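# Place the axle in the empty green saddle

## Task

Put the axle into the green saddle that is currently empty, with every other object still standing where it was at the start. It only counts if the axle stays there without any robot holding it, so release it and pull the arms away at the end.

## Robot and tools

Robots and cameras. There are four identical i2rt Big YAM arms named arm1, arm2, arm3 and arm4. Each has six revolute joints, a two-finger gripper and a wrist camera (arm1_cam_wrist to arm4_cam_wrist). With joints 1 and 6 at zero and the hand level and pointing forward, the wrist camera sits above the hand and looks toward the fingertips. The hand can reach roughly 1.0 m from the joint 1 axis. cam_high is a fixed room camera and belongs to no arm. The arms do not coordinate with each other: if one stalls, the rest keep moving.

Frame. Everything shares one scene frame with its origin on the floor and +z up. The hand point is the midpoint between the fingertips. The hand's z axis runs along the fingers, and the fingers open and close along its y axis. Foot poses are never printed.

execute_actions. Arguments: actions, a list holding either one action or nothing; cameras, an optional list of camera names (arm1_cam_wrist, arm2_cam_wrist, arm3_cam_wrist, arm4_cam_wrist, cam_high, or all). Omitting cameras, passing null or ["all"] returns every camera; [] returns none. One action is an object keyed by arm name, and each arm gets its own separate entry of the form {"joints": {...}}. Inside joints you name only the joints you want, each with an absolute target, not an offset. All named motions begin together and may finish at different moments. Joint keys, units, valid ranges and the tolerance used to judge arrival:
joint1_rad: -2.879 to 2.879, ±0.045; rotates the whole arm about its foot, positive is counter-clockwise seen from above, zero points the arm the way its foot faces.
joint2_rad: 0 to 3.141, ±0.14; shoulder, zero has the upper arm pointing back and nearly horizontal, increasing lifts it up and then forward.
joint3_rad: 0 to 3.019, ±0.09; elbow, zero folds the forearm against the upper arm, increasing opens it.
joint4_rad: -1.692 to 1.57, ±0.055; hand pitch, positive tips the fingers up.
joint5_rad: -1.57 to 1.57, ±0.03; sideways hand swing, positive toward the arm's right.
joint6_rad: -2.094 to 2.094, ±0.035; hand roll, positive is clockwise viewed from behind the hand.
gripper_m: 0 to 0.093 metres, ±0.003; the fingertip gap. Each finger pad pushes with up to roughly 50 to 62 N, less on some grippers.
An unknown key or an out-of-range number rejects the whole call and nothing moves. A joint or arm left out may still be driving toward an earlier target. Joints move at different speeds, so the hand can sweep a wide arc between postures. A target very near the current reading may produce no motion. An action is cut off after 15 s. An empty actions list only reports state and images.

wait: seconds, 0 to 10. Commands nothing new; the scene keeps running and the same state and images come back.

zoom_image: camera (one of the five names) and region [x0, y0, x1, y1] in pixels of that camera's latest full image, origin at top-left, at most 504 by 504. Images are 672x504.

finished_scene: scene, the integer number of the scene being ended. It is final, and its result tells whether the goal was met and gives the next task if any.

Reading results. The pictures line lists which camera each returned image comes from. joint_positions gives the current joint readings. joint_status reports how each commanded motion of the last accepted action ended: off_target (stopped short and may still push), contact_stop or time_out (the joint drops its target and holds where it stopped, except that after time_out a joint may keep a target no more than 0.375, 0.375, 0.113, 0.225, 0.075, 0.3 rad from its position for joints 1 to 6 and continue pushing), not_followed (a safety check blocked the arm's targets; the arm may retry them on later actions). A "joint command not followed" line, usually with a "cause:" line, means the self- and inter-arm clearance check withheld that arm's joint targets, though a gripper target still runs. on_its_own lists what the robots do that this call did not command; "held at" is the target being held, not the position. To stop a joint pushing, send it its reported position. A joint carrying a load slowly sags. MOTOR HOT appears at 85 °C; at 100 °C an OVER-TEMPERATURE FAULT drops that arm until it cools, and its unfinished keys show limit_stop_at_motor_heat; resend the target afterward. Heat builds while holding loads, even while you think, and the robot keeps its last command during thinking.

Calibration. Each camera comes with K, distortion D, T_world_to_cam (4x4, metres, scene to camera) and pos_world, in OpenCV conventions. Actual cameras may be off by a few degrees and millimetres; wrist camera poses are derived from joint readings and can err more. Results flag cameras whose numbers changed.

Avoid. Do not knock anything off the work area or onto the floor. Do not let two arms press hard on each other or collide; no state line reports arm contact, and the clearance check ignores fingers, gripper housings and wrist cameras and can react too late. The arms keep pushing after touching something, so avoid hard or sustained pushes, slams, drops and slips. Loose objects can occasionally get nudged by outside disturbances. Before finishing, open the gripper, leave the axle resting in the saddle on its own, and move the arm away.

Each tool is called after ">>>" as a command line: name --argument value for each argument, lists and objects as JSON in quotes; but a table of rows of numbers goes row by row, as --pt "numbers of a row", without its own name.

## Session

>>> execute_actions --actions '[]'

Scene clock: 0.00 s.
Motor temperatures (°C, as the motors report them): arm1=[26 27 29 30 28 26] | arm2=[28 30 30 27 27 29] | arm3=[30 29 28 30 28 31] | arm4=[30 29 30 28 26 29]
arm1.joint_positions: joint1_rad=+0.646 joint2_rad=+0.467 joint3_rad=+1.315 joint4_rad=-1.192 joint5_rad=+0.249 joint6_rad=-0.095 gripper_m=+0.094
arm1.joint_status: not commanded
arm1.hand: x=-0.5614 y=+0.1744 z=+1.3513 quat_wxyz=(-0.442, -0.403, -0.704, +0.383) (m; scene frame)
arm2.joint_positions: joint1_rad=+0.637 joint2_rad=+0.499 joint3_rad=+1.411 joint4_rad=-1.218 joint5_rad=+0.278 joint6_rad=+0.378 gripper_m=+0.094
arm2.joint_status: not commanded
arm2.hand: x=-0.7005 y=-0.1716 z=+1.3699 quat_wxyz=(-0.276, +0.571, -0.563, -0.529) (m; scene frame)
arm3.joint_positions: joint1_rad=+0.883 joint2_rad=+0.621 joint3_rad=+1.359 joint4_rad=-1.291 joint5_rad=+0.059 joint6_rad=-0.465 gripper_m=+0.094
arm3.joint_status: not commanded
arm3.hand: x=+0.8266 y=+0.1933 z=+1.3217 quat_wxyz=(-0.402, -0.094, -0.867, +0.277) (m; scene frame)
arm4.joint_positions: joint1_rad=+0.590 joint2_rad=+0.507 joint3_rad=+1.304 joint4_rad=-1.447 joint5_rad=-0.171 joint6_rad=-0.426 gripper_m=+0.094
arm4.joint_status: not commanded
arm4.hand: x=+0.5148 y=-0.2070 z=+1.3309 quat_wxyz=(-0.232, +0.867, -0.220, -0.381) (m; scene frame)
pictures: arm1_cam_wrist, arm2_cam_wrist, arm3_cam_wrist, arm4_cam_wrist, cam_high
Images, in order (width x height): arm1_cam_wrist 672x504, arm2_cam_wrist 672x504, arm3_cam_wrist 672x504, arm4_cam_wrist 672x504, cam_high 672x504.

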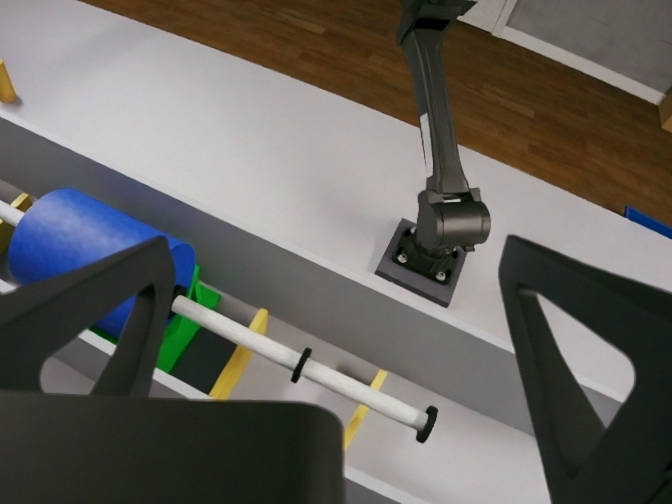

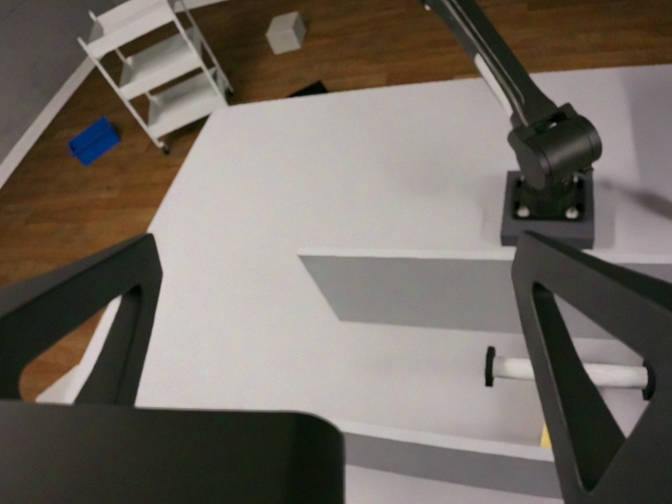

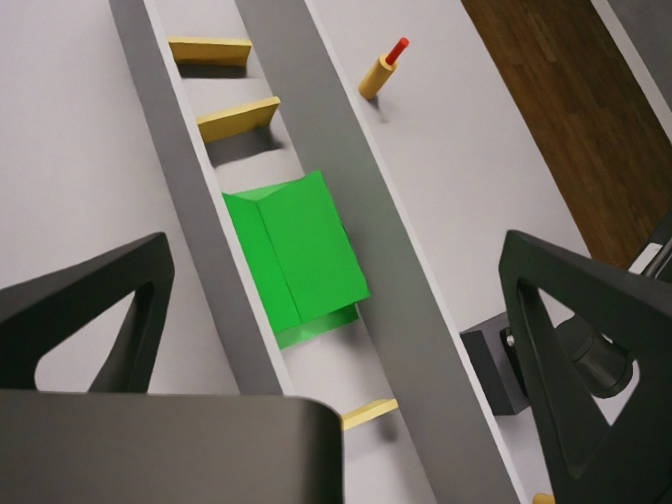

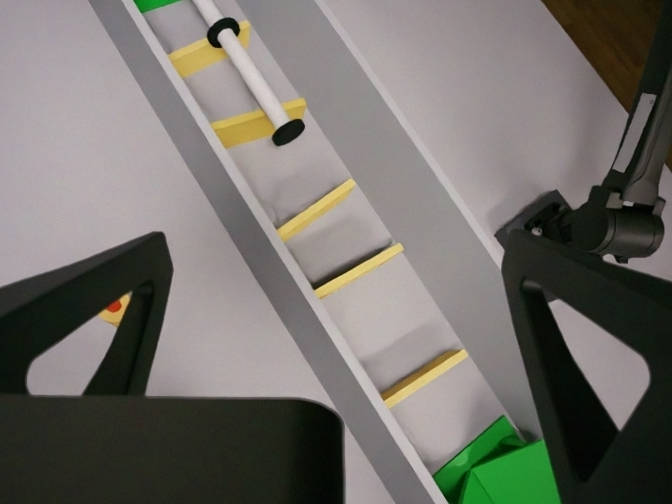

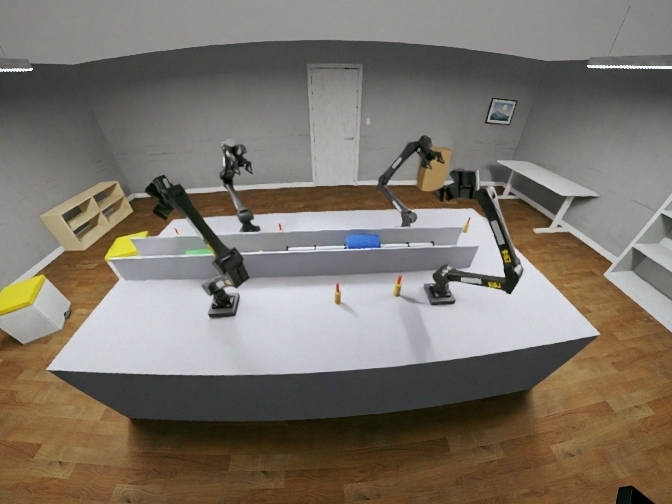

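>>> execute_actions --actions '[{"arm1":{"joints":{"joint1_rad":0.0,"joint2_rad":1.2,"joint3_rad":1.2,"joint4_rad":-1.57,"joint5_rad":0,"joint6_rad":0}},"arm2":{"joints":{"joint1_rad":1.57,"joint2_rad":1.57,"joint3_rad":1.57,"joint4_rad":0,"joint5_rad":0,"joint6_rad":0}},"arm3":{"joints":{"joint1_rad":0.0,"joint2_rad":0.8,"joint3_rad":1.4,"joint4_rad":-0.6,"joint5_rad":0,"joint6_rad":0}},"arm4":{"joints":{"joint1_rad":1.2,"joint2_rad":1.6,"joint3_rad":2.0,"joint4_rad":-1.0,"joint5_rad":0,"joint6_rad":0}}}]' --cameras '["cam_high"]'

Scene clock: 16.50 s.
Motor temperatures (°C, as the motors report them): arm1=[26 27 32 30 28 26] | arm2=[28 30 34 28 27 29] | arm3=[30 29 31 30 28 31] | arm4=[30 30 33 28 26 29]
arm1.joint_positions: joint1_rad=-0.002 joint2_rad=+1.196 joint3_rad=+1.198 joint4_rad=-1.560 joint5_rad=+0.003 joint6_rad=-0.012 gripper_m=+0.094
arm1.joint_status: all done
arm1.hand: x=-0.6537 y=+0.0226 z=+1.0498 quat_wxyz=(-0.005, -0.718, -0.696, +0.013) (m; scene frame)
arm2.joint_positions: joint1_rad=+1.574 joint2_rad=+1.577 joint3_rad=+1.553 joint4_rad=-0.015 joint5_rad=+0.000 joint6_rad=+0.009 gripper_m=+0.094
arm2.joint_status: all done
arm2.hand: x=-1.3560 y=-0.3268 z=+1.2634 quat_wxyz=(-0.008, +0.718, -0.015, -0.696) (m; scene frame)
arm3.joint_positions: joint1_rad=+0.009 joint2_rad=+0.799 joint3_rad=+1.367 joint4_rad=-0.621 joint5_rad=+0.000 joint6_rad=-0.012 gripper_m=+0.094
arm3.joint_status: all done
arm3.hand: x=+0.6552 y=-0.0247 z=+1.4281 quat_wxyz=(-0.497, -0.498, -0.528, +0.475) (m; scene frame)
arm4.joint_positions: joint1_rad=+1.201 joint2_rad=+1.620 joint3_rad=+1.948 joint4_rad=-1.009 joint5_rad=-0.002 joint6_rad=-0.008 gripper_m=+0.094
arm4.joint_status: all done
arm4.hand: x=+0.0282 y=-0.0919 z=+1.3019 quat_wxyz=(-0.084, +0.887, -0.175, -0.419) (m; scene frame)
pictures: cam_high
Images, in order (width x height): cam_high 672x504.

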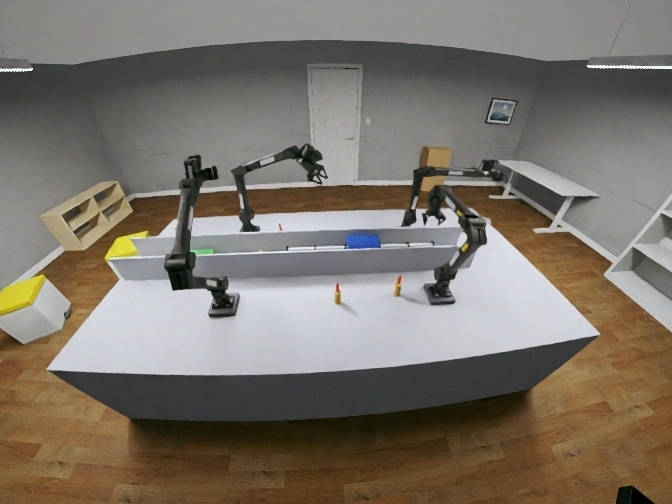

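>>> execute_actions --actions '[{"arm1":{"joints":{"joint1_rad":0.266,"joint2_rad":1.30,"joint3_rad":1.173,"joint4_rad":-1.444,"joint5_rad":0,"joint6_rad":-1.305}},"arm2":{"joints":{"joint1_rad":1.57,"joint2_rad":0.5,"joint3_rad":1.0}},"arm3":{"joints":{"joint1_rad":0.9,"joint2_rad":0.6,"joint3_rad":1.3,"joint4_rad":-1.2}},"arm4":{"joints":{"joint1_rad":0.987,"joint2_rad":1.951,"joint3_rad":1.852,"joint4_rad":-1.472,"joint5_rad":0,"joint6_rad":-0.584}}}]' --cameras '["arm1_cam_wrist","arm4_cam_wrist"]'

Scene clock: 39.33 s.
Motor temperatures (°C, as the motors report them): arm1=[26 27 34 30 28 26] | arm2=[28 32 39 28 27 29] | arm3=[30 29 33 30 28 31] | arm4=[30 31 37 28 26 29]
arm1.joint_positions: joint1_rad=+0.273 joint2_rad=+1.303 joint3_rad=+1.175 joint4_rad=-1.452 joint5_rad=+0.001 joint6_rad=-1.292 gripper_m=+0.094
arm1.joint_status: all done
arm1.hand: x=-0.5557 y=-0.0012 z=+1.0060 quat_wxyz=(+0.005, -0.024, -1.000, +0.003) (m; scene frame)
arm2.joint_positions: joint1_rad=+1.574 joint2_rad=+0.491 joint3_rad=+1.008 joint4_rad=-0.003 joint5_rad=+0.000 joint6_rad=+0.008 gripper_m=+0.094
arm2.joint_status: all done
arm2.hand: x=-0.9016 y=-0.3411 z=+1.4486 quat_wxyz=(-0.010, +0.501, -0.010, -0.865) (m; scene frame)
arm3.joint_positions: joint1_rad=+0.891 joint2_rad=+0.596 joint3_rad=+1.283 joint4_rad=-1.193 joint5_rad=+0.000 joint6_rad=-0.012 gripper_m=+0.094
arm3.joint_status: all done
arm3.hand: x=+0.8434 y=+0.1959 z=+1.3105 quat_wxyz=(-0.483, -0.266, -0.818, +0.161) (m; scene frame)
arm4.joint_positions: joint1_rad=+0.990 joint2_rad=+1.972 joint3_rad=+1.828 joint4_rad=-1.462 joint5_rad=-0.001 joint6_rad=-0.576 gripper_m=+0.094
arm4.joint_status: all done
arm4.hand: x=+0.1459 y=-0.0048 z=+0.9806 quat_wxyz=(+0.012, +1.000, -0.016, +0.017) (m; scene frame)
pictures: arm1_cam_wrist, arm4_cam_wrist
camera_calibration (this result's frames):
arm1_cam_wrist: T_world_to_cam=[[-0.0532325, -0.998576, 0.00341001, -0.0329789], [-0.801188, 0.0447478, 0.596737, -1.03885], [-0.59604, 0.0290337, -0.80243, 0.598318], [0, 0, 0, 1]] pos_world=[-0.477452, -0.00381694, 1.10014]
arm4_cam_wrist: T_world_to_cam=[[0.0472937, 0.998815, -0.0114775, 0.0120145], [0.77913, -0.0296963, 0.626159, -0.723124], [0.625076, -0.0385558, -0.779611, 0.796541], [0, 0, 0, 1]] pos_world=[0.0649406, -0.00276312, 1.07392]
Images, in order (width x height): arm1_cam_wrist 672x504, arm4_cam_wrist 672x504.

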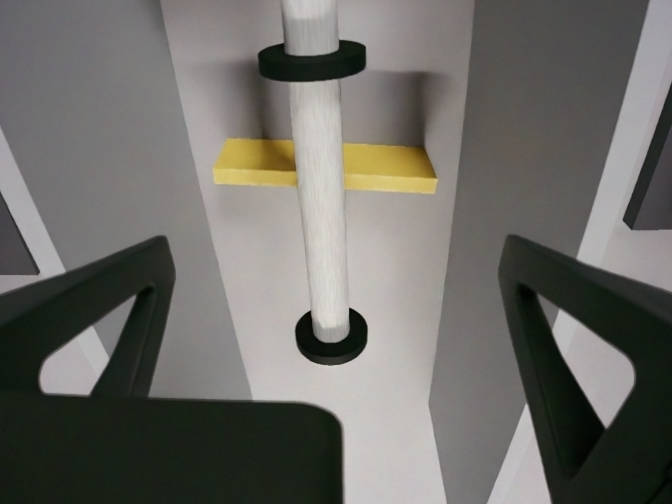

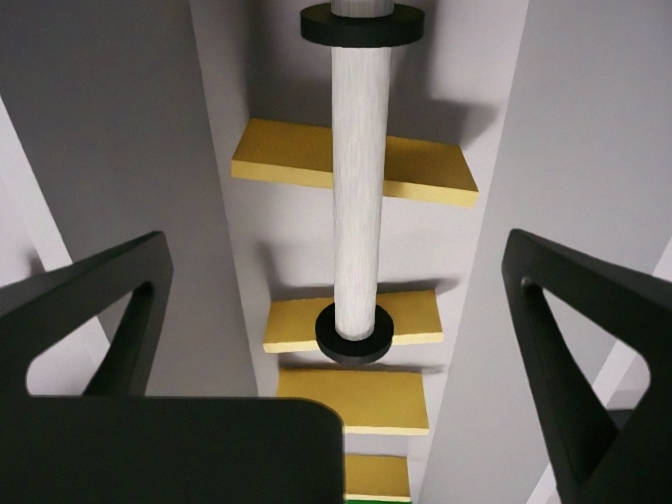

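>>> execute_actions --actions '[{"arm1":{"joints":{"joint2_rad":1.405,"joint3_rad":0.977,"joint4_rad":-1.143}},"arm4":{"joints":{"joint1_rad":0.975,"joint2_rad":2.027,"joint3_rad":1.702,"joint4_rad":-1.246}}}]' --cameras '["arm1_cam_wrist","arm4_cam_wrist"]'

Scene clock: 46.33 s.
Motor temperatures (°C, as the motors report them): arm1=[26 28 34 30 28 26] | arm2=[28 32 38 28 27 29] | arm3=[30 29 33 30 28 31] | arm4=[30 32 36 28 26 29]
arm1.joint_positions: joint1_rad=+0.273 joint2_rad=+1.411 joint3_rad=+0.969 joint4_rad=-1.153 joint5_rad=+0.001 joint6_rad=-1.293 gripper_m=+0.094
arm1.joint_status: all done
arm1.hand: x=-0.5556 y=-0.0068 z=+0.8929 quat_wxyz=(+0.007, -0.023, -1.000, -0.004) (m; scene frame)
arm2.joint_positions: joint1_rad=+1.574 joint2_rad=+0.491 joint3_rad=+1.008 joint4_rad=-0.003 joint5_rad=+0.000 joint6_rad=+0.008 gripper_m=+0.094
arm2.joint_status: not commanded
arm2.hand: x=-0.9016 y=-0.3411 z=+1.4486 quat_wxyz=(-0.010, +0.501, -0.010, -0.865) (m; scene frame)
arm3.joint_positions: joint1_rad=+0.891 joint2_rad=+0.596 joint3_rad=+1.283 joint4_rad=-1.193 joint5_rad=+0.000 joint6_rad=-0.012 gripper_m=+0.094
arm3.joint_status: not commanded
arm3.hand: x=+0.8434 y=+0.1959 z=+1.3105 quat_wxyz=(-0.483, -0.266, -0.818, +0.161) (m; scene frame)
arm4.joint_positions: joint1_rad=+0.980 joint2_rad=+2.033 joint3_rad=+1.702 joint4_rad=-1.258 joint5_rad=-0.001 joint6_rad=-0.577 gripper_m=+0.094
arm4.joint_status: all done
arm4.hand: x=+0.1442 y=+0.0034 z=+0.8979 quat_wxyz=(+0.007, +1.000, -0.021, +0.010) (m; scene frame)
pictures: arm1_cam_wrist, arm4_cam_wrist
camera_calibration (this result's frames):
arm1_cam_wrist: T_world_to_cam=[[-0.0526432, -0.998546, -0.0116124, -0.024365], [-0.79907, 0.0351469, 0.600209, -0.972989], [-0.598928, 0.040876, -0.799759, 0.503868], [0, 0, 0, 1]] pos_world=[-0.476989, -0.0107281, 0.986686]
arm4_cam_wrist: T_world_to_cam=[[0.0563502, 0.998409, -0.00208752, -0.00680626], [0.787674, -0.0431713, 0.614578, -0.660534], [0.61351, -0.0362758, -0.788854, 0.743452], [0, 0, 0, 1]] pos_world=[0.0645543, 0.00524865, 0.99241]
Images, in order (width x height): arm1_cam_wrist 672x504, arm4_cam_wrist 672x504.

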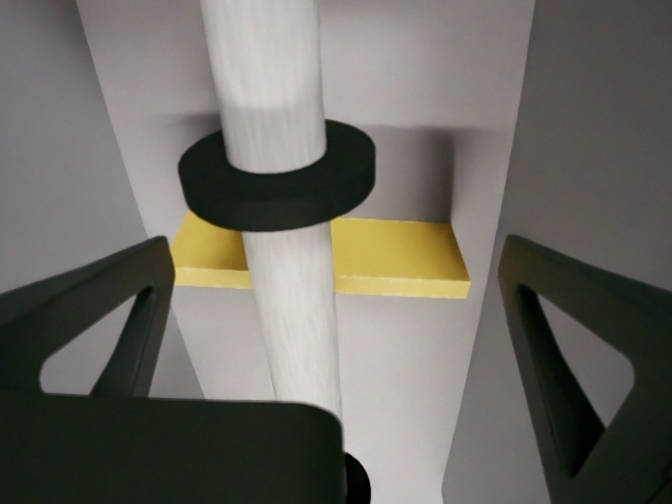

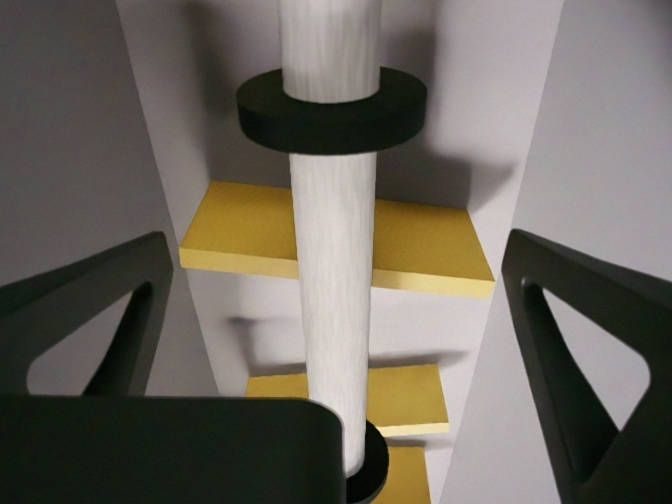

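>>> execute_actions --actions '[{"arm1":{"joints":{"joint1_rad":0.24,"joint2_rad":1.405,"joint3_rad":0.914,"joint4_rad":-1.08}},"arm4":{"joints":{"joint2_rad":2.052,"joint3_rad":1.674,"joint4_rad":-1.193}}}]' --cameras '["arm1_cam_wrist","arm4_cam_wrist"]'

Scene clock: 51.80 s.
Motor temperatures (°C, as the motors report them): arm1=[26 28 34 30 28 26] | arm2=[28 31 38 28 27 29] | arm3=[30 29 33 30 28 31] | arm4=[30 32 35 28 26 29]
arm1.joint_positions: joint1_rad=+0.242 joint2_rad=+1.409 joint3_rad=+0.917 joint4_rad=-1.090 joint5_rad=+0.001 joint6_rad=-1.293 gripper_m=+0.094
arm1.joint_status: all done
arm1.hand: x=-0.5681 y=-0.0034 z=+0.8755 quat_wxyz=(+0.005, -0.039, -0.999, +0.001) (m; scene frame)
arm2.joint_positions: joint1_rad=+1.574 joint2_rad=+0.491 joint3_rad=+1.008 joint4_rad=-0.003 joint5_rad=+0.000 joint6_rad=+0.008 gripper_m=+0.094
arm2.joint_status: not commanded
arm2.hand: x=-0.9016 y=-0.3411 z=+1.4486 quat_wxyz=(-0.010, +0.501, -0.010, -0.865) (m; scene frame)
arm3.joint_positions: joint1_rad=+0.891 joint2_rad=+0.596 joint3_rad=+1.283 joint4_rad=-1.193 joint5_rad=+0.000 joint6_rad=-0.012 gripper_m=+0.094
arm3.joint_status: not commanded
arm3.hand: x=+0.8434 y=+0.1959 z=+1.3105 quat_wxyz=(-0.483, -0.266, -0.818, +0.161) (m; scene frame)
arm4.joint_positions: joint1_rad=+0.980 joint2_rad=+2.035 joint3_rad=+1.681 joint4_rad=-1.205 joint5_rad=-0.001 joint6_rad=-0.577 gripper_m=+0.094
arm4.joint_status: all done
arm4.hand: x=+0.1402 y=+0.0062 z=+0.8890 quat_wxyz=(-0.001, +1.000, -0.021, -0.002) (m; scene frame)
pictures: arm1_cam_wrist, arm4_cam_wrist
camera_calibration (this result's frames):
arm1_cam_wrist: T_world_to_cam=[[-0.0833272, -0.996522, 0.000298091, -0.0496878], [-0.799316, 0.0670158, 0.597163, -0.970037], [-0.595106, 0.0495217, -0.80212, 0.486691], [0, 0, 0, 1]] pos_world=[-0.489873, -0.00860896, 0.96967]
arm4_cam_wrist: T_world_to_cam=[[0.0565047, 0.99831, 0.0135683, -0.0233636], [0.802144, -0.0534848, 0.59473, -0.636089], [0.594451, -0.0227213, -0.803811, 0.754816], [0, 0, 0, 1]] pos_world=[0.0628545, 0.00645341, 0.985348]
Images, in order (width x height): arm1_cam_wrist 672x504, arm4_cam_wrist 672x504.

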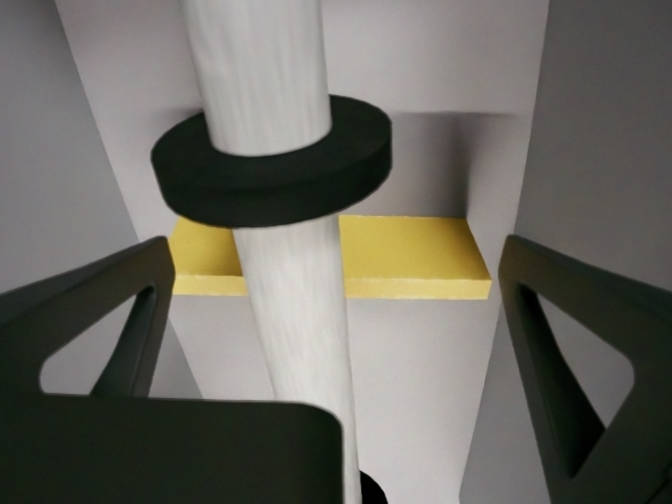

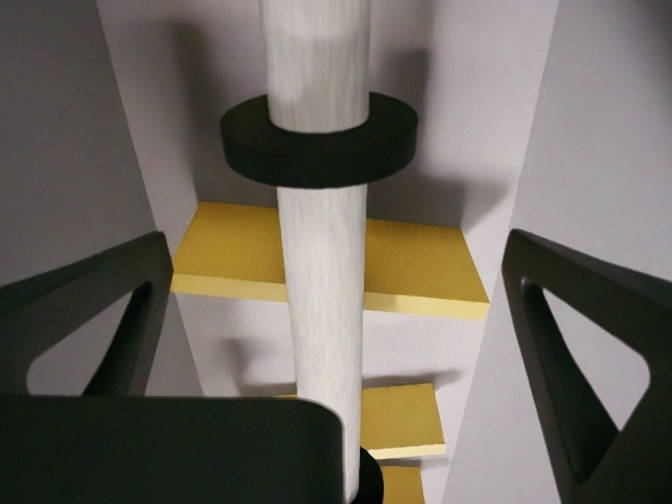

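>>> execute_actions --actions '[{"arm1":{"joints":{"joint3_rad":0.88,"joint4_rad":-1.05}},"arm4":{"joints":{"joint3_rad":1.625,"joint4_rad":-1.15}}}]' --cameras '[]'

>>> execute_actions --actions '[{"arm1":{"joints":{"gripper_m":0}},"arm4":{"joints":{"gripper_m":0}}}]' --cameras '["arm1_cam_wrist","arm4_cam_wrist"]'

Scene clock: 56.03 s.
Motor temperatures (°C, as the motors report them): arm1=[26 28 34 30 28 26] | arm2=[28 31 37 28 27 29] | arm3=[30 29 33 30 28 31] | arm4=[30 32 35 28 26 29]
arm1.joint_positions: joint1_rad=+0.242 joint2_rad=+1.409 joint3_rad=+0.885 joint4_rad=-1.060 joint5_rad=+0.001 joint6_rad=-1.293 gripper_m=+0.094
arm1.joint_status: all done
arm1.hand: x=-0.5695 y=+0.0030 z=+0.8647 quat_wxyz=(+0.006, -0.039, -0.999, +0.000) (m; scene frame)
arm2.joint_positions: joint1_rad=+1.574 joint2_rad=+0.491 joint3_rad=+1.008 joint4_rad=-0.003 joint5_rad=+0.000 joint6_rad=+0.008 gripper_m=+0.094
arm2.joint_status: not commanded
arm2.hand: x=-0.9016 y=-0.3411 z=+1.4486 quat_wxyz=(-0.010, +0.501, -0.010, -0.865) (m; scene frame)
arm3.joint_positions: joint1_rad=+0.891 joint2_rad=+0.596 joint3_rad=+1.283 joint4_rad=-1.193 joint5_rad=+0.000 joint6_rad=-0.012 gripper_m=+0.094
arm3.joint_status: not commanded
arm3.hand: x=+0.8434 y=+0.1959 z=+1.3105 quat_wxyz=(-0.483, -0.266, -0.818, +0.161) (m; scene frame)
arm4.joint_positions: joint1_rad=+0.980 joint2_rad=+2.039 joint3_rad=+1.630 joint4_rad=-1.162 joint5_rad=-0.001 joint6_rad=-0.577 gripper_m=+0.094
arm4.joint_status: all done
arm4.hand: x=+0.1483 y=+0.0004 z=+0.8683 quat_wxyz=(+0.003, +1.000, -0.021, +0.003) (m; scene frame)
pictures: none
No camera images: the call's "cameras" was empty. Leave "cameras" out to get every camera's image.

Scene clock: 56.77 s.
Motor temperatures (°C, as the motors report them): arm1=[26 28 34 30 28 26] | arm2=[28 31 37 28 27 29] | arm3=[30 29 33 30 28 31] | arm4=[30 32 35 28 26 29]
arm1.joint_positions: joint1_rad=+0.244 joint2_rad=+1.407 joint3_rad=+0.879 joint4_rad=-1.068 joint5_rad=-0.001 joint6_rad=-1.334 gripper_m=+0.023
arm1.joint_status: gripper_m off_target (ended at +0.023, target +0.000)
arm1.hand: x=-0.5693 y=+0.0073 z=+0.8635 quat_wxyz=(+0.006, -0.017, -1.000, -0.005) (m; scene frame)
arm2.joint_positions: joint1_rad=+1.574 joint2_rad=+0.491 joint3_rad=+1.008 joint4_rad=-0.003 joint5_rad=+0.000 joint6_rad=+0.008 gripper_m=+0.094
arm2.joint_status: not commanded
arm2.hand: x=-0.9016 y=-0.3411 z=+1.4486 quat_wxyz=(-0.010, +0.501, -0.010, -0.865) (m; scene frame)
arm3.joint_positions: joint1_rad=+0.891 joint2_rad=+0.596 joint3_rad=+1.283 joint4_rad=-1.193 joint5_rad=+0.000 joint6_rad=-0.012 gripper_m=+0.094
arm3.joint_status: not commanded
arm3.hand: x=+0.8434 y=+0.1959 z=+1.3105 quat_wxyz=(-0.483, -0.266, -0.818, +0.161) (m; scene frame)
arm4.joint_positions: joint1_rad=+0.979 joint2_rad=+2.040 joint3_rad=+1.630 joint4_rad=-1.159 joint5_rad=+0.001 joint6_rad=-0.580 gripper_m=+0.024
arm4.joint_status: gripper_m off_target (ended at +0.024, target +0.000)
arm4.hand: x=+0.1482 y=+0.0016 z=+0.8681 quat_wxyz=(+0.001, +1.000, -0.020, +0.002) (m; scene frame)
pictures: arm1_cam_wrist, arm4_cam_wrist
camera_calibration (this result's frames):
arm1_cam_wrist: T_world_to_cam=[[-0.0404567, -0.999088, -0.0136497, -0.00266918], [-0.801113, 0.0242697, 0.59802, -0.965989], [-0.597144, 0.0351289, -0.801365, 0.474103], [0, 0, 0, 1]] pos_world=[-0.490867, 0.00412279, 0.957575]
arm4_cam_wrist: T_world_to_cam=[[0.0537334, 0.998513, 0.00924177, -0.014779], [0.797048, -0.0484634, 0.601968, -0.635837], [0.601521, -0.0249797, -0.798466, 0.727504], [0, 0, 0, 1]] pos_world=[0.0699775, 0.00211496, 0.963778]
Images, in order (width x height): arm1_cam_wrist 672x504, arm4_cam_wrist 672x504.

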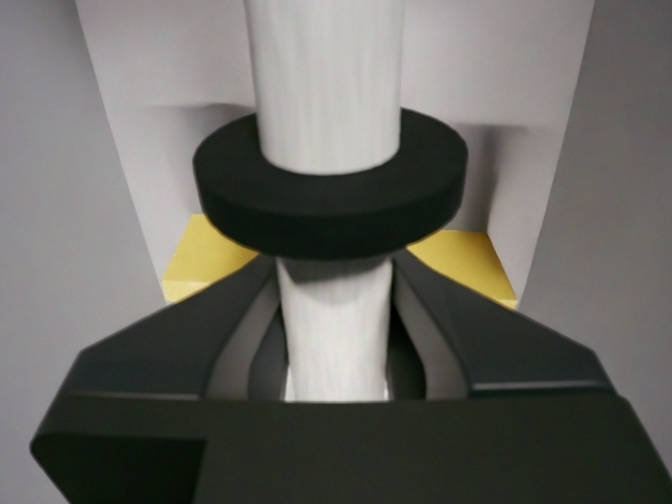

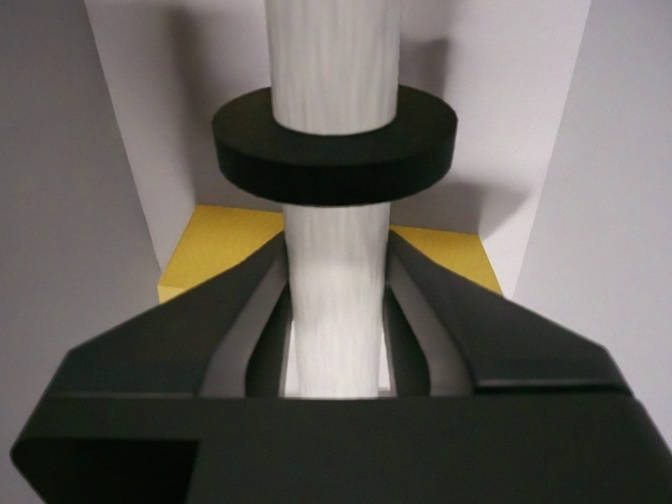

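>>> execute_actions --actions '[{"arm1":{"joints":{"joint2_rad":1.28,"joint3_rad":1.257,"joint4_rad":-1.548}},"arm4":{"joints":{"joint2_rad":1.944,"joint3_rad":1.97,"joint4_rad":-1.597}}}]' --cameras '["cam_high"]'

Scene clock: 60.83 s.
Motor temperatures (°C, as the motors report them): arm1=[26 28 34 30 28 26] | arm2=[28 31 37 28 27 29] | arm3=[30 29 33 30 28 31] | arm4=[30 32 35 28 26 29]
arm1.joint_positions: joint1_rad=+0.247 joint2_rad=+1.297 joint3_rad=+1.195 joint4_rad=-1.521 joint5_rad=+0.000 joint6_rad=-1.333 gripper_m=+0.023
arm1.joint_status: all done
arm1.hand: x=-0.5670 y=+0.0083 z=+1.0158 quat_wxyz=(+0.009, -0.016, -1.000, -0.018) (m; scene frame)
arm2.joint_positions: joint1_rad=+1.574 joint2_rad=+0.491 joint3_rad=+1.008 joint4_rad=-0.003 joint5_rad=+0.000 joint6_rad=+0.008 gripper_m=+0.094
arm2.joint_status: not commanded
arm2.hand: x=-0.9016 y=-0.3411 z=+1.4486 quat_wxyz=(-0.010, +0.501, -0.010, -0.865) (m; scene frame)
arm3.joint_positions: joint1_rad=+0.891 joint2_rad=+0.596 joint3_rad=+1.283 joint4_rad=-1.193 joint5_rad=+0.000 joint6_rad=-0.012 gripper_m=+0.094
arm3.joint_status: not commanded
arm3.hand: x=+0.8434 y=+0.1959 z=+1.3105 quat_wxyz=(-0.483, -0.266, -0.818, +0.161) (m; scene frame)
arm4.joint_positions: joint1_rad=+0.981 joint2_rad=+1.983 joint3_rad=+1.910 joint4_rad=-1.562 joint5_rad=+0.001 joint6_rad=-0.579 gripper_m=+0.024
arm4.joint_status: all done
arm4.hand: x=+0.1496 y=-0.0009 z=+1.0053 quat_wxyz=(+0.020, +0.999, -0.019, +0.030) (m; scene frame)
pictures: cam_high
Images, in order (width x height): cam_high 672x504.

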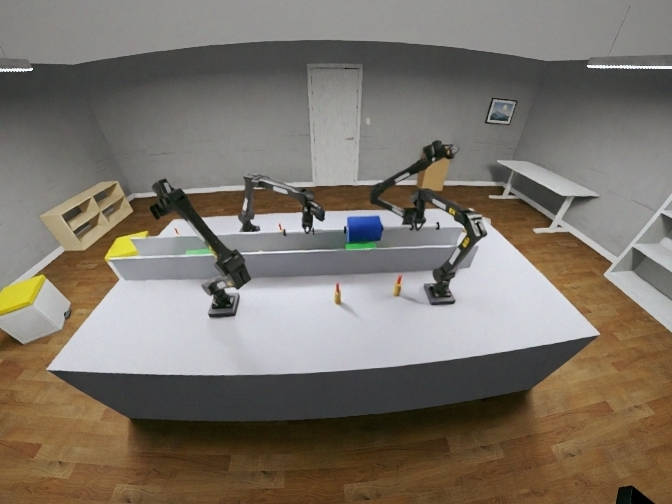

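>>> execute_actions --actions '[{"arm1":{"joints":{"joint1_rad":0.717,"joint2_rad":1.517,"joint3_rad":1.558,"joint4_rad":-1.59,"joint6_rad":-0.854}},"arm4":{"joints":{"joint1_rad":0.723,"joint2_rad":1.539,"joint3_rad":1.58,"joint4_rad":-1.59,"joint6_rad":-0.848}}}]' --cameras '[]'

>>> execute_actions --actions '[{"arm1":{"joints":{"joint1_rad":0.978,"joint2_rad":1.907,"joint3_rad":2.011,"joint4_rad":-1.64,"joint6_rad":-0.593}},"arm4":{"joints":{"joint1_rad":0.269,"joint2_rad":1.293,"joint3_rad":1.364,"joint4_rad":-1.62,"joint6_rad":-1.30}}}]' --cameras '["cam_high"]'

Scene clock: 70.13 s.
Motor temperatures (°C, as the motors report them): arm1=[26 28 37 30 28 26] | arm2=[28 31 37 28 27 29] | arm3=[30 29 33 30 28 31] | arm4=[30 32 36 28 26 29]
arm1.joint_positions: joint1_rad=+0.713 joint2_rad=+1.544 joint3_rad=+1.485 joint4_rad=-1.586 joint5_rad=-0.010 joint6_rad=-0.900 gripper_m=+0.023
arm1.joint_status: joint6_rad time_out (moved +0.433 of +0.479); the others done
arm1.on_its_own: joint6_rad reads -0.900 and still pushes toward -0.854 since a time_out
arm1.hand: x=-0.3621 y=+0.0074 z=+1.0283 quat_wxyz=(+0.023, +0.000, -0.999, -0.025) (m; scene frame)
arm2.joint_positions: joint1_rad=+1.574 joint2_rad=+0.491 joint3_rad=+1.008 joint4_rad=-0.003 joint5_rad=+0.000 joint6_rad=+0.008 gripper_m=+0.094
arm2.joint_status: not commanded
arm2.hand: x=-0.9016 y=-0.3411 z=+1.4486 quat_wxyz=(-0.010, +0.501, -0.010, -0.865) (m; scene frame)
arm3.joint_positions: joint1_rad=+0.891 joint2_rad=+0.596 joint3_rad=+1.283 joint4_rad=-1.193 joint5_rad=+0.000 joint6_rad=-0.012 gripper_m=+0.094
arm3.joint_status: not commanded
arm3.hand: x=+0.8434 y=+0.1959 z=+1.3105 quat_wxyz=(-0.483, -0.266, -0.818, +0.161) (m; scene frame)
arm4.joint_positions: joint1_rad=+0.705 joint2_rad=+1.568 joint3_rad=+1.555 joint4_rad=-1.606 joint5_rad=+0.016 joint6_rad=-0.856 gripper_m=+0.024
arm4.joint_status: all done
arm4.hand: x=+0.3539 y=+0.0105 z=+1.0886 quat_wxyz=(+0.016, +0.999, -0.019, +0.024) (m; scene frame)
pictures: none
No camera images: the call's "cameras" was empty. Leave "cameras" out to get every camera's image.

not run: a stop came earlier in this reply.

>>> execute_actions --actions '[{"arm1":{"joints":{"joint1_rad":0.978,"joint2_rad":1.89,"joint3_rad":2.06,"joint4_rad":-1.66,"joint6_rad":-0.635}},"arm4":{"joints":{"joint1_rad":0.269,"joint2_rad":1.293,"joint3_rad":1.32,"joint4_rad":-1.59,"joint6_rad":-1.30}}}]' --cameras '["cam_high"]'

Scene clock: 73.73 s.
Motor temperatures (°C, as the motors report them): arm1=[26 29 38 30 28 26] | arm2=[28 31 37 28 27 29] | arm3=[30 29 33 30 28 31] | arm4=[30 32 36 28 27 29]
arm1.joint_positions: joint1_rad=+0.982 joint2_rad=+1.923 joint3_rad=+1.979 joint4_rad=-1.659 joint5_rad=-0.004 joint6_rad=-0.634 gripper_m=+0.023
arm1.joint_status: all done
arm1.hand: x=-0.1621 y=+0.0056 z=+1.0216 quat_wxyz=(+0.016, +0.001, -1.000, -0.004) (m; scene frame)
arm2.joint_positions: joint1_rad=+1.574 joint2_rad=+0.491 joint3_rad=+1.008 joint4_rad=-0.003 joint5_rad=+0.000 joint6_rad=+0.008 gripper_m=+0.094
arm2.joint_status: not commanded
arm2.hand: x=-0.9016 y=-0.3411 z=+1.4486 quat_wxyz=(-0.010, +0.501, -0.010, -0.865) (m; scene frame)
arm3.joint_positions: joint1_rad=+0.891 joint2_rad=+0.596 joint3_rad=+1.283 joint4_rad=-1.193 joint5_rad=+0.000 joint6_rad=-0.012 gripper_m=+0.094
arm3.joint_status: not commanded
arm3.hand: x=+0.8434 y=+0.1959 z=+1.3105 quat_wxyz=(-0.483, -0.266, -0.818, +0.161) (m; scene frame)
arm4.joint_positions: joint1_rad=+0.264 joint2_rad=+1.325 joint3_rad=+1.303 joint4_rad=-1.590 joint5_rad=+0.010 joint6_rad=-1.291 gripper_m=+0.024
arm4.joint_status: all done
arm4.hand: x=+0.5550 y=+0.0086 z=+1.0910 quat_wxyz=(+0.021, +0.999, -0.022, +0.013) (m; scene frame)
pictures: cam_high
Images, in order (width x height): cam_high 672x504.

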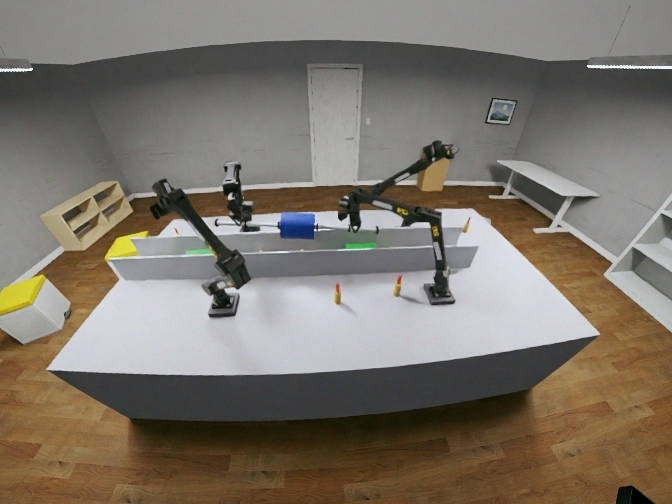

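>>> execute_actions --actions '[{"arm3":{"joints":{"joint1_rad":-0.66,"joint2_rad":0.3,"joint3_rad":1.1,"joint4_rad":-1.69,"joint6_rad":0.91}},"arm4":{"joints":{"joint3_rad":1.24,"joint4_rad":-1.51}}}]' --cameras '[]'

>>> execute_actions --actions '[{"arm3":{"joints":{"joint2_rad":1.472,"joint3_rad":1.616}}}]' --cameras '["arm3_cam_wrist","cam_high"]'

Scene clock: 87.67 s.
Motor temperatures (°C, as the motors report them): arm1=[26 31 42 30 28 26] | arm2=[28 31 37 28 27 29] | arm3=[30 29 33 30 28 31] | arm4=[30 32 36 28 27 29]
arm1.joint_positions: joint1_rad=+0.982 joint2_rad=+1.923 joint3_rad=+1.979 joint4_rad=-1.666 joint5_rad=+0.006 joint6_rad=-0.633 gripper_m=+0.023
arm1.joint_status: not commanded
arm1.hand: x=-0.1646 y=+0.0053 z=+1.0217 quat_wxyz=(+0.022, +0.001, -1.000, -0.003) (m; scene frame)
arm2.joint_positions: joint1_rad=+1.574 joint2_rad=+0.491 joint3_rad=+1.008 joint4_rad=-0.003 joint5_rad=+0.000 joint6_rad=+0.008 gripper_m=+0.094
arm2.joint_status: not commanded
arm2.hand: x=-0.9016 y=-0.3411 z=+1.4486 quat_wxyz=(-0.010, +0.501, -0.010, -0.865) (m; scene frame)
arm3.joint_positions: joint1_rad=-0.651 joint2_rad=+0.283 joint3_rad=+1.091 joint4_rad=-1.682 joint5_rad=+0.000 joint6_rad=+0.897 gripper_m=+0.094
arm3.joint_status: all done
arm3.hand: x=+0.5811 y=+0.2686 z=+1.1760 quat_wxyz=(-0.273, -0.940, -0.030, +0.202) (m; scene frame)
arm4.joint_positions: joint1_rad=+0.264 joint2_rad=+1.325 joint3_rad=+1.226 joint4_rad=-1.521 joint5_rad=+0.003 joint6_rad=-1.291 gripper_m=+0.024
arm4.joint_status: all done
arm4.hand: x=+0.5549 y=+0.0045 z=+1.0617 quat_wxyz=(+0.026, +0.999, -0.022, +0.010) (m; scene frame)
pictures: none
No camera images: the call's "cameras" was empty. Leave "cameras" out to get every camera's image.

Scene clock: 89.50 s.
Motor temperatures (°C, as the motors report them): arm1=[26 31 42 30 28 26] | arm2=[28 31 37 28 27 29] | arm3=[30 29 33 30 28 31] | arm4=[30 31 36 28 27 29]
arm1.joint_positions: joint1_rad=+0.982 joint2_rad=+1.923 joint3_rad=+1.979 joint4_rad=-1.666 joint5_rad=+0.006 joint6_rad=-0.633 gripper_m=+0.023
arm1.joint_status: not commanded
arm1.hand: x=-0.1646 y=+0.0053 z=+1.0217 quat_wxyz=(+0.022, +0.001, -1.000, -0.003) (m; scene frame)
arm2.joint_positions: joint1_rad=+1.574 joint2_rad=+0.491 joint3_rad=+1.008 joint4_rad=-0.003 joint5_rad=+0.000 joint6_rad=+0.008 gripper_m=+0.094
arm2.joint_status: not commanded
arm2.hand: x=-0.9016 y=-0.3411 z=+1.4486 quat_wxyz=(-0.010, +0.501, -0.010, -0.865) (m; scene frame)
arm3.joint_positions: joint1_rad=-0.651 joint2_rad=+1.491 joint3_rad=+1.591 joint4_rad=-1.688 joint5_rad=+0.000 joint6_rad=+0.899 gripper_m=+0.094
arm3.joint_status: all done
arm3.hand: x=+0.3892 y=-0.0073 z=+1.0909 quat_wxyz=(+0.008, -0.999, -0.032, -0.008) (m; scene frame)
arm4.joint_positions: joint1_rad=+0.264 joint2_rad=+1.325 joint3_rad=+1.226 joint4_rad=-1.521 joint5_rad=+0.003 joint6_rad=-1.291 gripper_m=+0.024
arm4.joint_status: not commanded
arm4.hand: x=+0.5549 y=+0.0045 z=+1.0617 quat_wxyz=(+0.026, +0.999, -0.022, +0.010) (m; scene frame)
pictures: arm3_cam_wrist, cam_high
camera_calibration (this result's frames):
arm3_cam_wrist: T_world_to_cam=[[-0.0630581, 0.99778, 0.0214151, 0.00601904], [0.784444, 0.0362873, 0.619137, -0.981307], [0.616985, 0.0558405, -0.784991, 0.741297], [0, 0, 0, 1]] pos_world=[0.312791, -0.0117912, 1.18935]
Images, in order (width x height): arm3_cam_wrist 672x504, cam_high 672x504.

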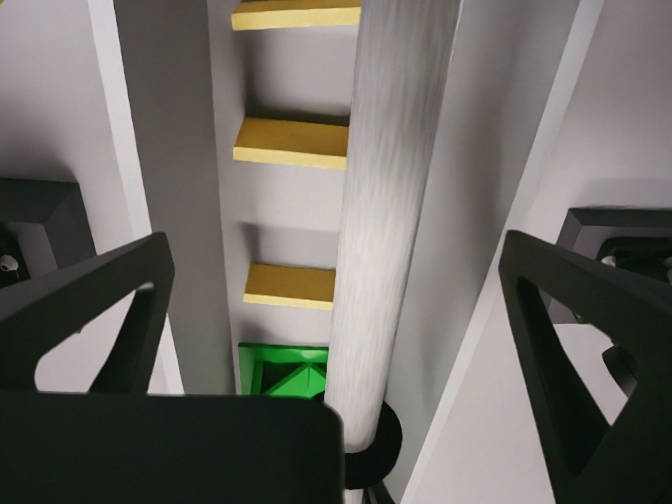

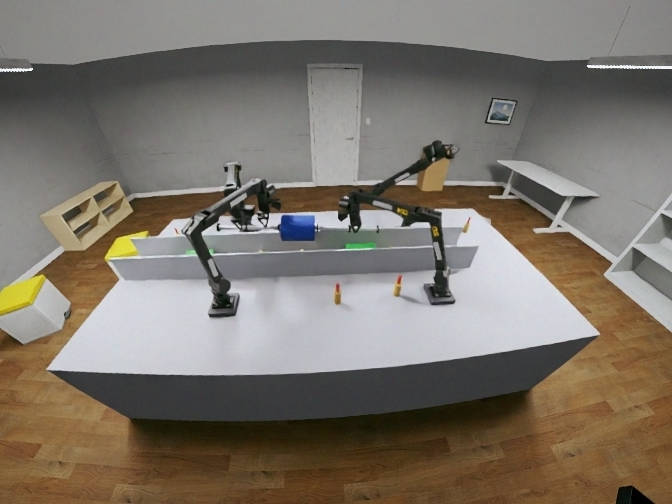

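>>> execute_actions --actions '[{"arm3":{"joints":{"joint2_rad":1.44,"joint3_rad":1.47,"joint4_rad":-1.60}}}]' --cameras '[]'

>>> execute_actions --actions '[{"arm3":{"joints":{"gripper_m":0}}}]' --cameras '["arm3_cam_wrist"]'

Scene clock: 93.70 s.
Motor temperatures (°C, as the motors report them): arm1=[26 31 43 30 28 26] | arm2=[28 31 37 28 27 29] | arm3=[30 29 34 30 28 31] | arm4=[30 31 36 28 27 29]
arm1.joint_positions: joint1_rad=+0.982 joint2_rad=+1.923 joint3_rad=+1.979 joint4_rad=-1.666 joint5_rad=+0.006 joint6_rad=-0.633 gripper_m=+0.023
arm1.joint_status: not commanded
arm1.hand: x=-0.1646 y=+0.0053 z=+1.0217 quat_wxyz=(+0.022, +0.001, -1.000, -0.003) (m; scene frame)
arm2.joint_positions: joint1_rad=+1.574 joint2_rad=+0.491 joint3_rad=+1.008 joint4_rad=-0.003 joint5_rad=+0.000 joint6_rad=+0.008 gripper_m=+0.094
arm2.joint_status: not commanded
arm2.hand: x=-0.9016 y=-0.3411 z=+1.4486 quat_wxyz=(-0.010, +0.501, -0.010, -0.865) (m; scene frame)
arm3.joint_positions: joint1_rad=-0.651 joint2_rad=+1.449 joint3_rad=+1.457 joint4_rad=-1.611 joint5_rad=+0.000 joint6_rad=+0.899 gripper_m=+0.094
arm3.joint_status: all done
arm3.hand: x=+0.3997 y=+0.0075 z=+1.0576 quat_wxyz=(+0.013, -0.999, -0.032, -0.012) (m; scene frame)
arm4.joint_positions: joint1_rad=+0.264 joint2_rad=+1.325 joint3_rad=+1.226 joint4_rad=-1.521 joint5_rad=+0.003 joint6_rad=-1.291 gripper_m=+0.024
arm4.joint_status: not commanded
arm4.hand: x=+0.5549 y=+0.0045 z=+1.0617 quat_wxyz=(+0.026, +0.999, -0.022, +0.010) (m; scene frame)
pictures: none
No camera images: the call's "cameras" was empty. Leave "cameras" out to get every camera's image.

Scene clock: 94.43 s.
Motor temperatures (°C, as the motors report them): arm1=[26 31 43 30 28 26] | arm2=[28 31 37 28 27 29] | arm3=[30 29 34 30 28 31] | arm4=[30 31 36 28 27 29]
arm1.joint_positions: joint1_rad=+0.982 joint2_rad=+1.923 joint3_rad=+1.979 joint4_rad=-1.666 joint5_rad=+0.008 joint6_rad=-0.633 gripper_m=+0.023
arm1.joint_status: not commanded
arm1.hand: x=-0.1649 y=+0.0049 z=+1.0217 quat_wxyz=(+0.022, +0.001, -1.000, -0.002) (m; scene frame)
arm2.joint_positions: joint1_rad=+1.574 joint2_rad=+0.491 joint3_rad=+1.008 joint4_rad=-0.003 joint5_rad=+0.000 joint6_rad=+0.008 gripper_m=+0.094
arm2.joint_status: not commanded
arm2.hand: x=-0.9016 y=-0.3411 z=+1.4486 quat_wxyz=(-0.010, +0.501, -0.010, -0.865) (m; scene frame)
arm3.joint_positions: joint1_rad=-0.651 joint2_rad=+1.449 joint3_rad=+1.457 joint4_rad=-1.610 joint5_rad=+0.000 joint6_rad=+0.918 gripper_m=+0.024
arm3.joint_status: gripper_m off_target (ended at +0.024, target +0.000)
arm3.hand: x=+0.3994 y=+0.0074 z=+1.0576 quat_wxyz=(+0.013, -1.000, -0.022, -0.012) (m; scene frame)
arm4.joint_positions: joint1_rad=+0.264 joint2_rad=+1.325 joint3_rad=+1.226 joint4_rad=-1.520 joint5_rad=+0.001 joint6_rad=-1.291 gripper_m=+0.024
arm4.joint_status: not commanded
arm4.hand: x=+0.5546 y=+0.0048 z=+1.0617 quat_wxyz=(+0.025, +0.999, -0.022, +0.009) (m; scene frame)
pictures: arm3_cam_wrist
camera_calibration (this result's frames):
arm3_cam_wrist: T_world_to_cam=[[-0.0438745, 0.998531, 0.0317951, -0.0258552], [0.780381, 0.0143836, 0.625138, -0.973767], [0.623763, 0.0522399, -0.779866, 0.699904], [0, 0, 0, 1]] pos_world=[0.322202, 0.00326059, 1.15539]
Images, in order (width x height): arm3_cam_wrist 672x504.

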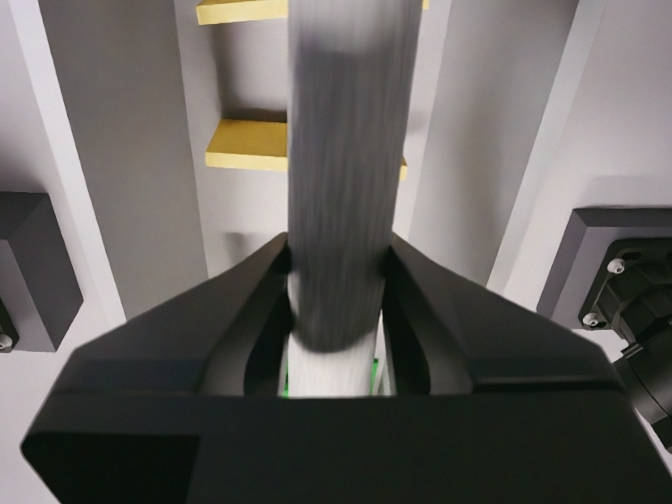

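Now arm4 releases, rises, flips, comes back.

>>> execute_actions --actions '[{"arm4":{"joints":{"gripper_m":0.093}},"arm3":{"joints":{"joint3_rad":1.53,"joint6_rad":0.92}}}]' --cameras '[]'

>>> execute_actions --actions '[{"arm4":{"joints":{"joint3_rad":1.42,"joint4_rad":-1.68}}}]' --cameras '[]'

>>> execute_actions --actions '[{"arm4":{"joints":{"joint6_rad":1.85}}}]' --cameras '["arm4_cam_wrist","cam_high"]'

Scene clock: 98.07 s.
Motor temperatures (°C, as the motors report them): arm1=[26 32 43 30 28 26] | arm2=[28 31 37 28 27 29] | arm3=[30 29 34 30 28 31] | arm4=[30 31 35 28 26 29]
arm1.joint_positions: joint1_rad=+0.980 joint2_rad=+1.923 joint3_rad=+1.979 joint4_rad=-1.670 joint5_rad=+0.009 joint6_rad=-0.633 gripper_m=+0.023
arm1.joint_status: not commanded
arm1.hand: x=-0.1664 y=+0.0045 z=+1.0218 quat_wxyz=(+0.024, +0.000, -1.000, -0.002) (m; scene frame)
arm2.joint_positions: joint1_rad=+1.574 joint2_rad=+0.491 joint3_rad=+1.008 joint4_rad=-0.003 joint5_rad=+0.000 joint6_rad=+0.008 gripper_m=+0.094
arm2.joint_status: not commanded
arm2.hand: x=-0.9016 y=-0.3411 z=+1.4486 quat_wxyz=(-0.010, +0.501, -0.010, -0.865) (m; scene frame)
arm3.joint_positions: joint1_rad=-0.651 joint2_rad=+1.462 joint3_rad=+1.457 joint4_rad=-1.609 joint5_rad=+0.000 joint6_rad=+0.922 gripper_m=+0.024
arm3.joint_status: all done
arm3.hand: x=+0.3983 y=+0.0056 z=+1.0521 quat_wxyz=(+0.018, -1.000, -0.020, -0.016) (m; scene frame)
arm4.joint_positions: joint1_rad=+0.264 joint2_rad=+1.316 joint3_rad=+1.226 joint4_rad=-1.519 joint5_rad=+0.001 joint6_rad=-1.292 gripper_m=+0.093
arm4.joint_status: all done
arm4.hand: x=+0.5547 y=+0.0041 z=+1.0647 quat_wxyz=(+0.021, +1.000, -0.021, +0.008) (m; scene frame)
pictures: none
No camera images: the call's "cameras" was empty. Leave "cameras" out to get every camera's image.

Scene clock: 100.10 s.
Motor temperatures (°C, as the motors report them): arm1=[26 32 44 30 28 26] | arm2=[28 31 37 28 27 29] | arm3=[30 30 34 30 28 31] | arm4=[30 31 35 28 26 29]
arm1.joint_positions: joint1_rad=+0.980 joint2_rad=+1.923 joint3_rad=+1.979 joint4_rad=-1.670 joint5_rad=+0.009 joint6_rad=-0.633 gripper_m=+0.023
arm1.joint_status: not commanded
arm1.hand: x=-0.1664 y=+0.0045 z=+1.0218 quat_wxyz=(+0.024, +0.000, -1.000, -0.002) (m; scene frame)
arm2.joint_positions: joint1_rad=+1.574 joint2_rad=+0.491 joint3_rad=+1.008 joint4_rad=-0.003 joint5_rad=+0.000 joint6_rad=+0.008 gripper_m=+0.094
arm2.joint_status: not commanded
arm2.hand: x=-0.9016 y=-0.3411 z=+1.4486 quat_wxyz=(-0.010, +0.501, -0.010, -0.865) (m; scene frame)
arm3.joint_positions: joint1_rad=-0.651 joint2_rad=+1.462 joint3_rad=+1.457 joint4_rad=-1.609 joint5_rad=+0.000 joint6_rad=+0.922 gripper_m=+0.024
arm3.joint_status: not commanded
arm3.hand: x=+0.3983 y=+0.0056 z=+1.0521 quat_wxyz=(+0.018, -1.000, -0.020, -0.016) (m; scene frame)
arm4.joint_positions: joint1_rad=+0.264 joint2_rad=+1.316 joint3_rad=+1.226 joint4_rad=-1.532 joint5_rad=+0.001 joint6_rad=-1.292 gripper_m=+0.093
arm4.joint_status: joint3_rad time_out (moved +0.000 of +0.194); joint4_rad time_out (moved -0.013 of -0.161)
joint sent to its limit — the command would take arm4.joint4_rad past its lower limit, so that joint was sent only as far as its limit.
arm4.on_its_own: joint3_rad is held at +1.226, not at your +1.420, since a time_out; joint4_rad is held at -1.529, not at your -1.680, since a time_out
arm4.hand: x=+0.5554 y=+0.0010 z=+1.0648 quat_wxyz=(+0.027, +0.999, -0.021, +0.010) (m; scene frame)
pictures: none
joint command not followed: on one or more control steps a check withheld the commanded joint targets of the arm4 arm, and it was not sent them on those steps.
cause: the commanded joint targets would bring a part of the robot too close to another arm (this arm's wrist (the part past joint 4) and the other arm's forearm (the part past joint 3)); next, command targets that bring no part of the robot closer to that arm.
No camera images: the call's "cameras" was empty. Leave "cameras" out to get every camera's image.

not run: a stop came earlier in this reply.


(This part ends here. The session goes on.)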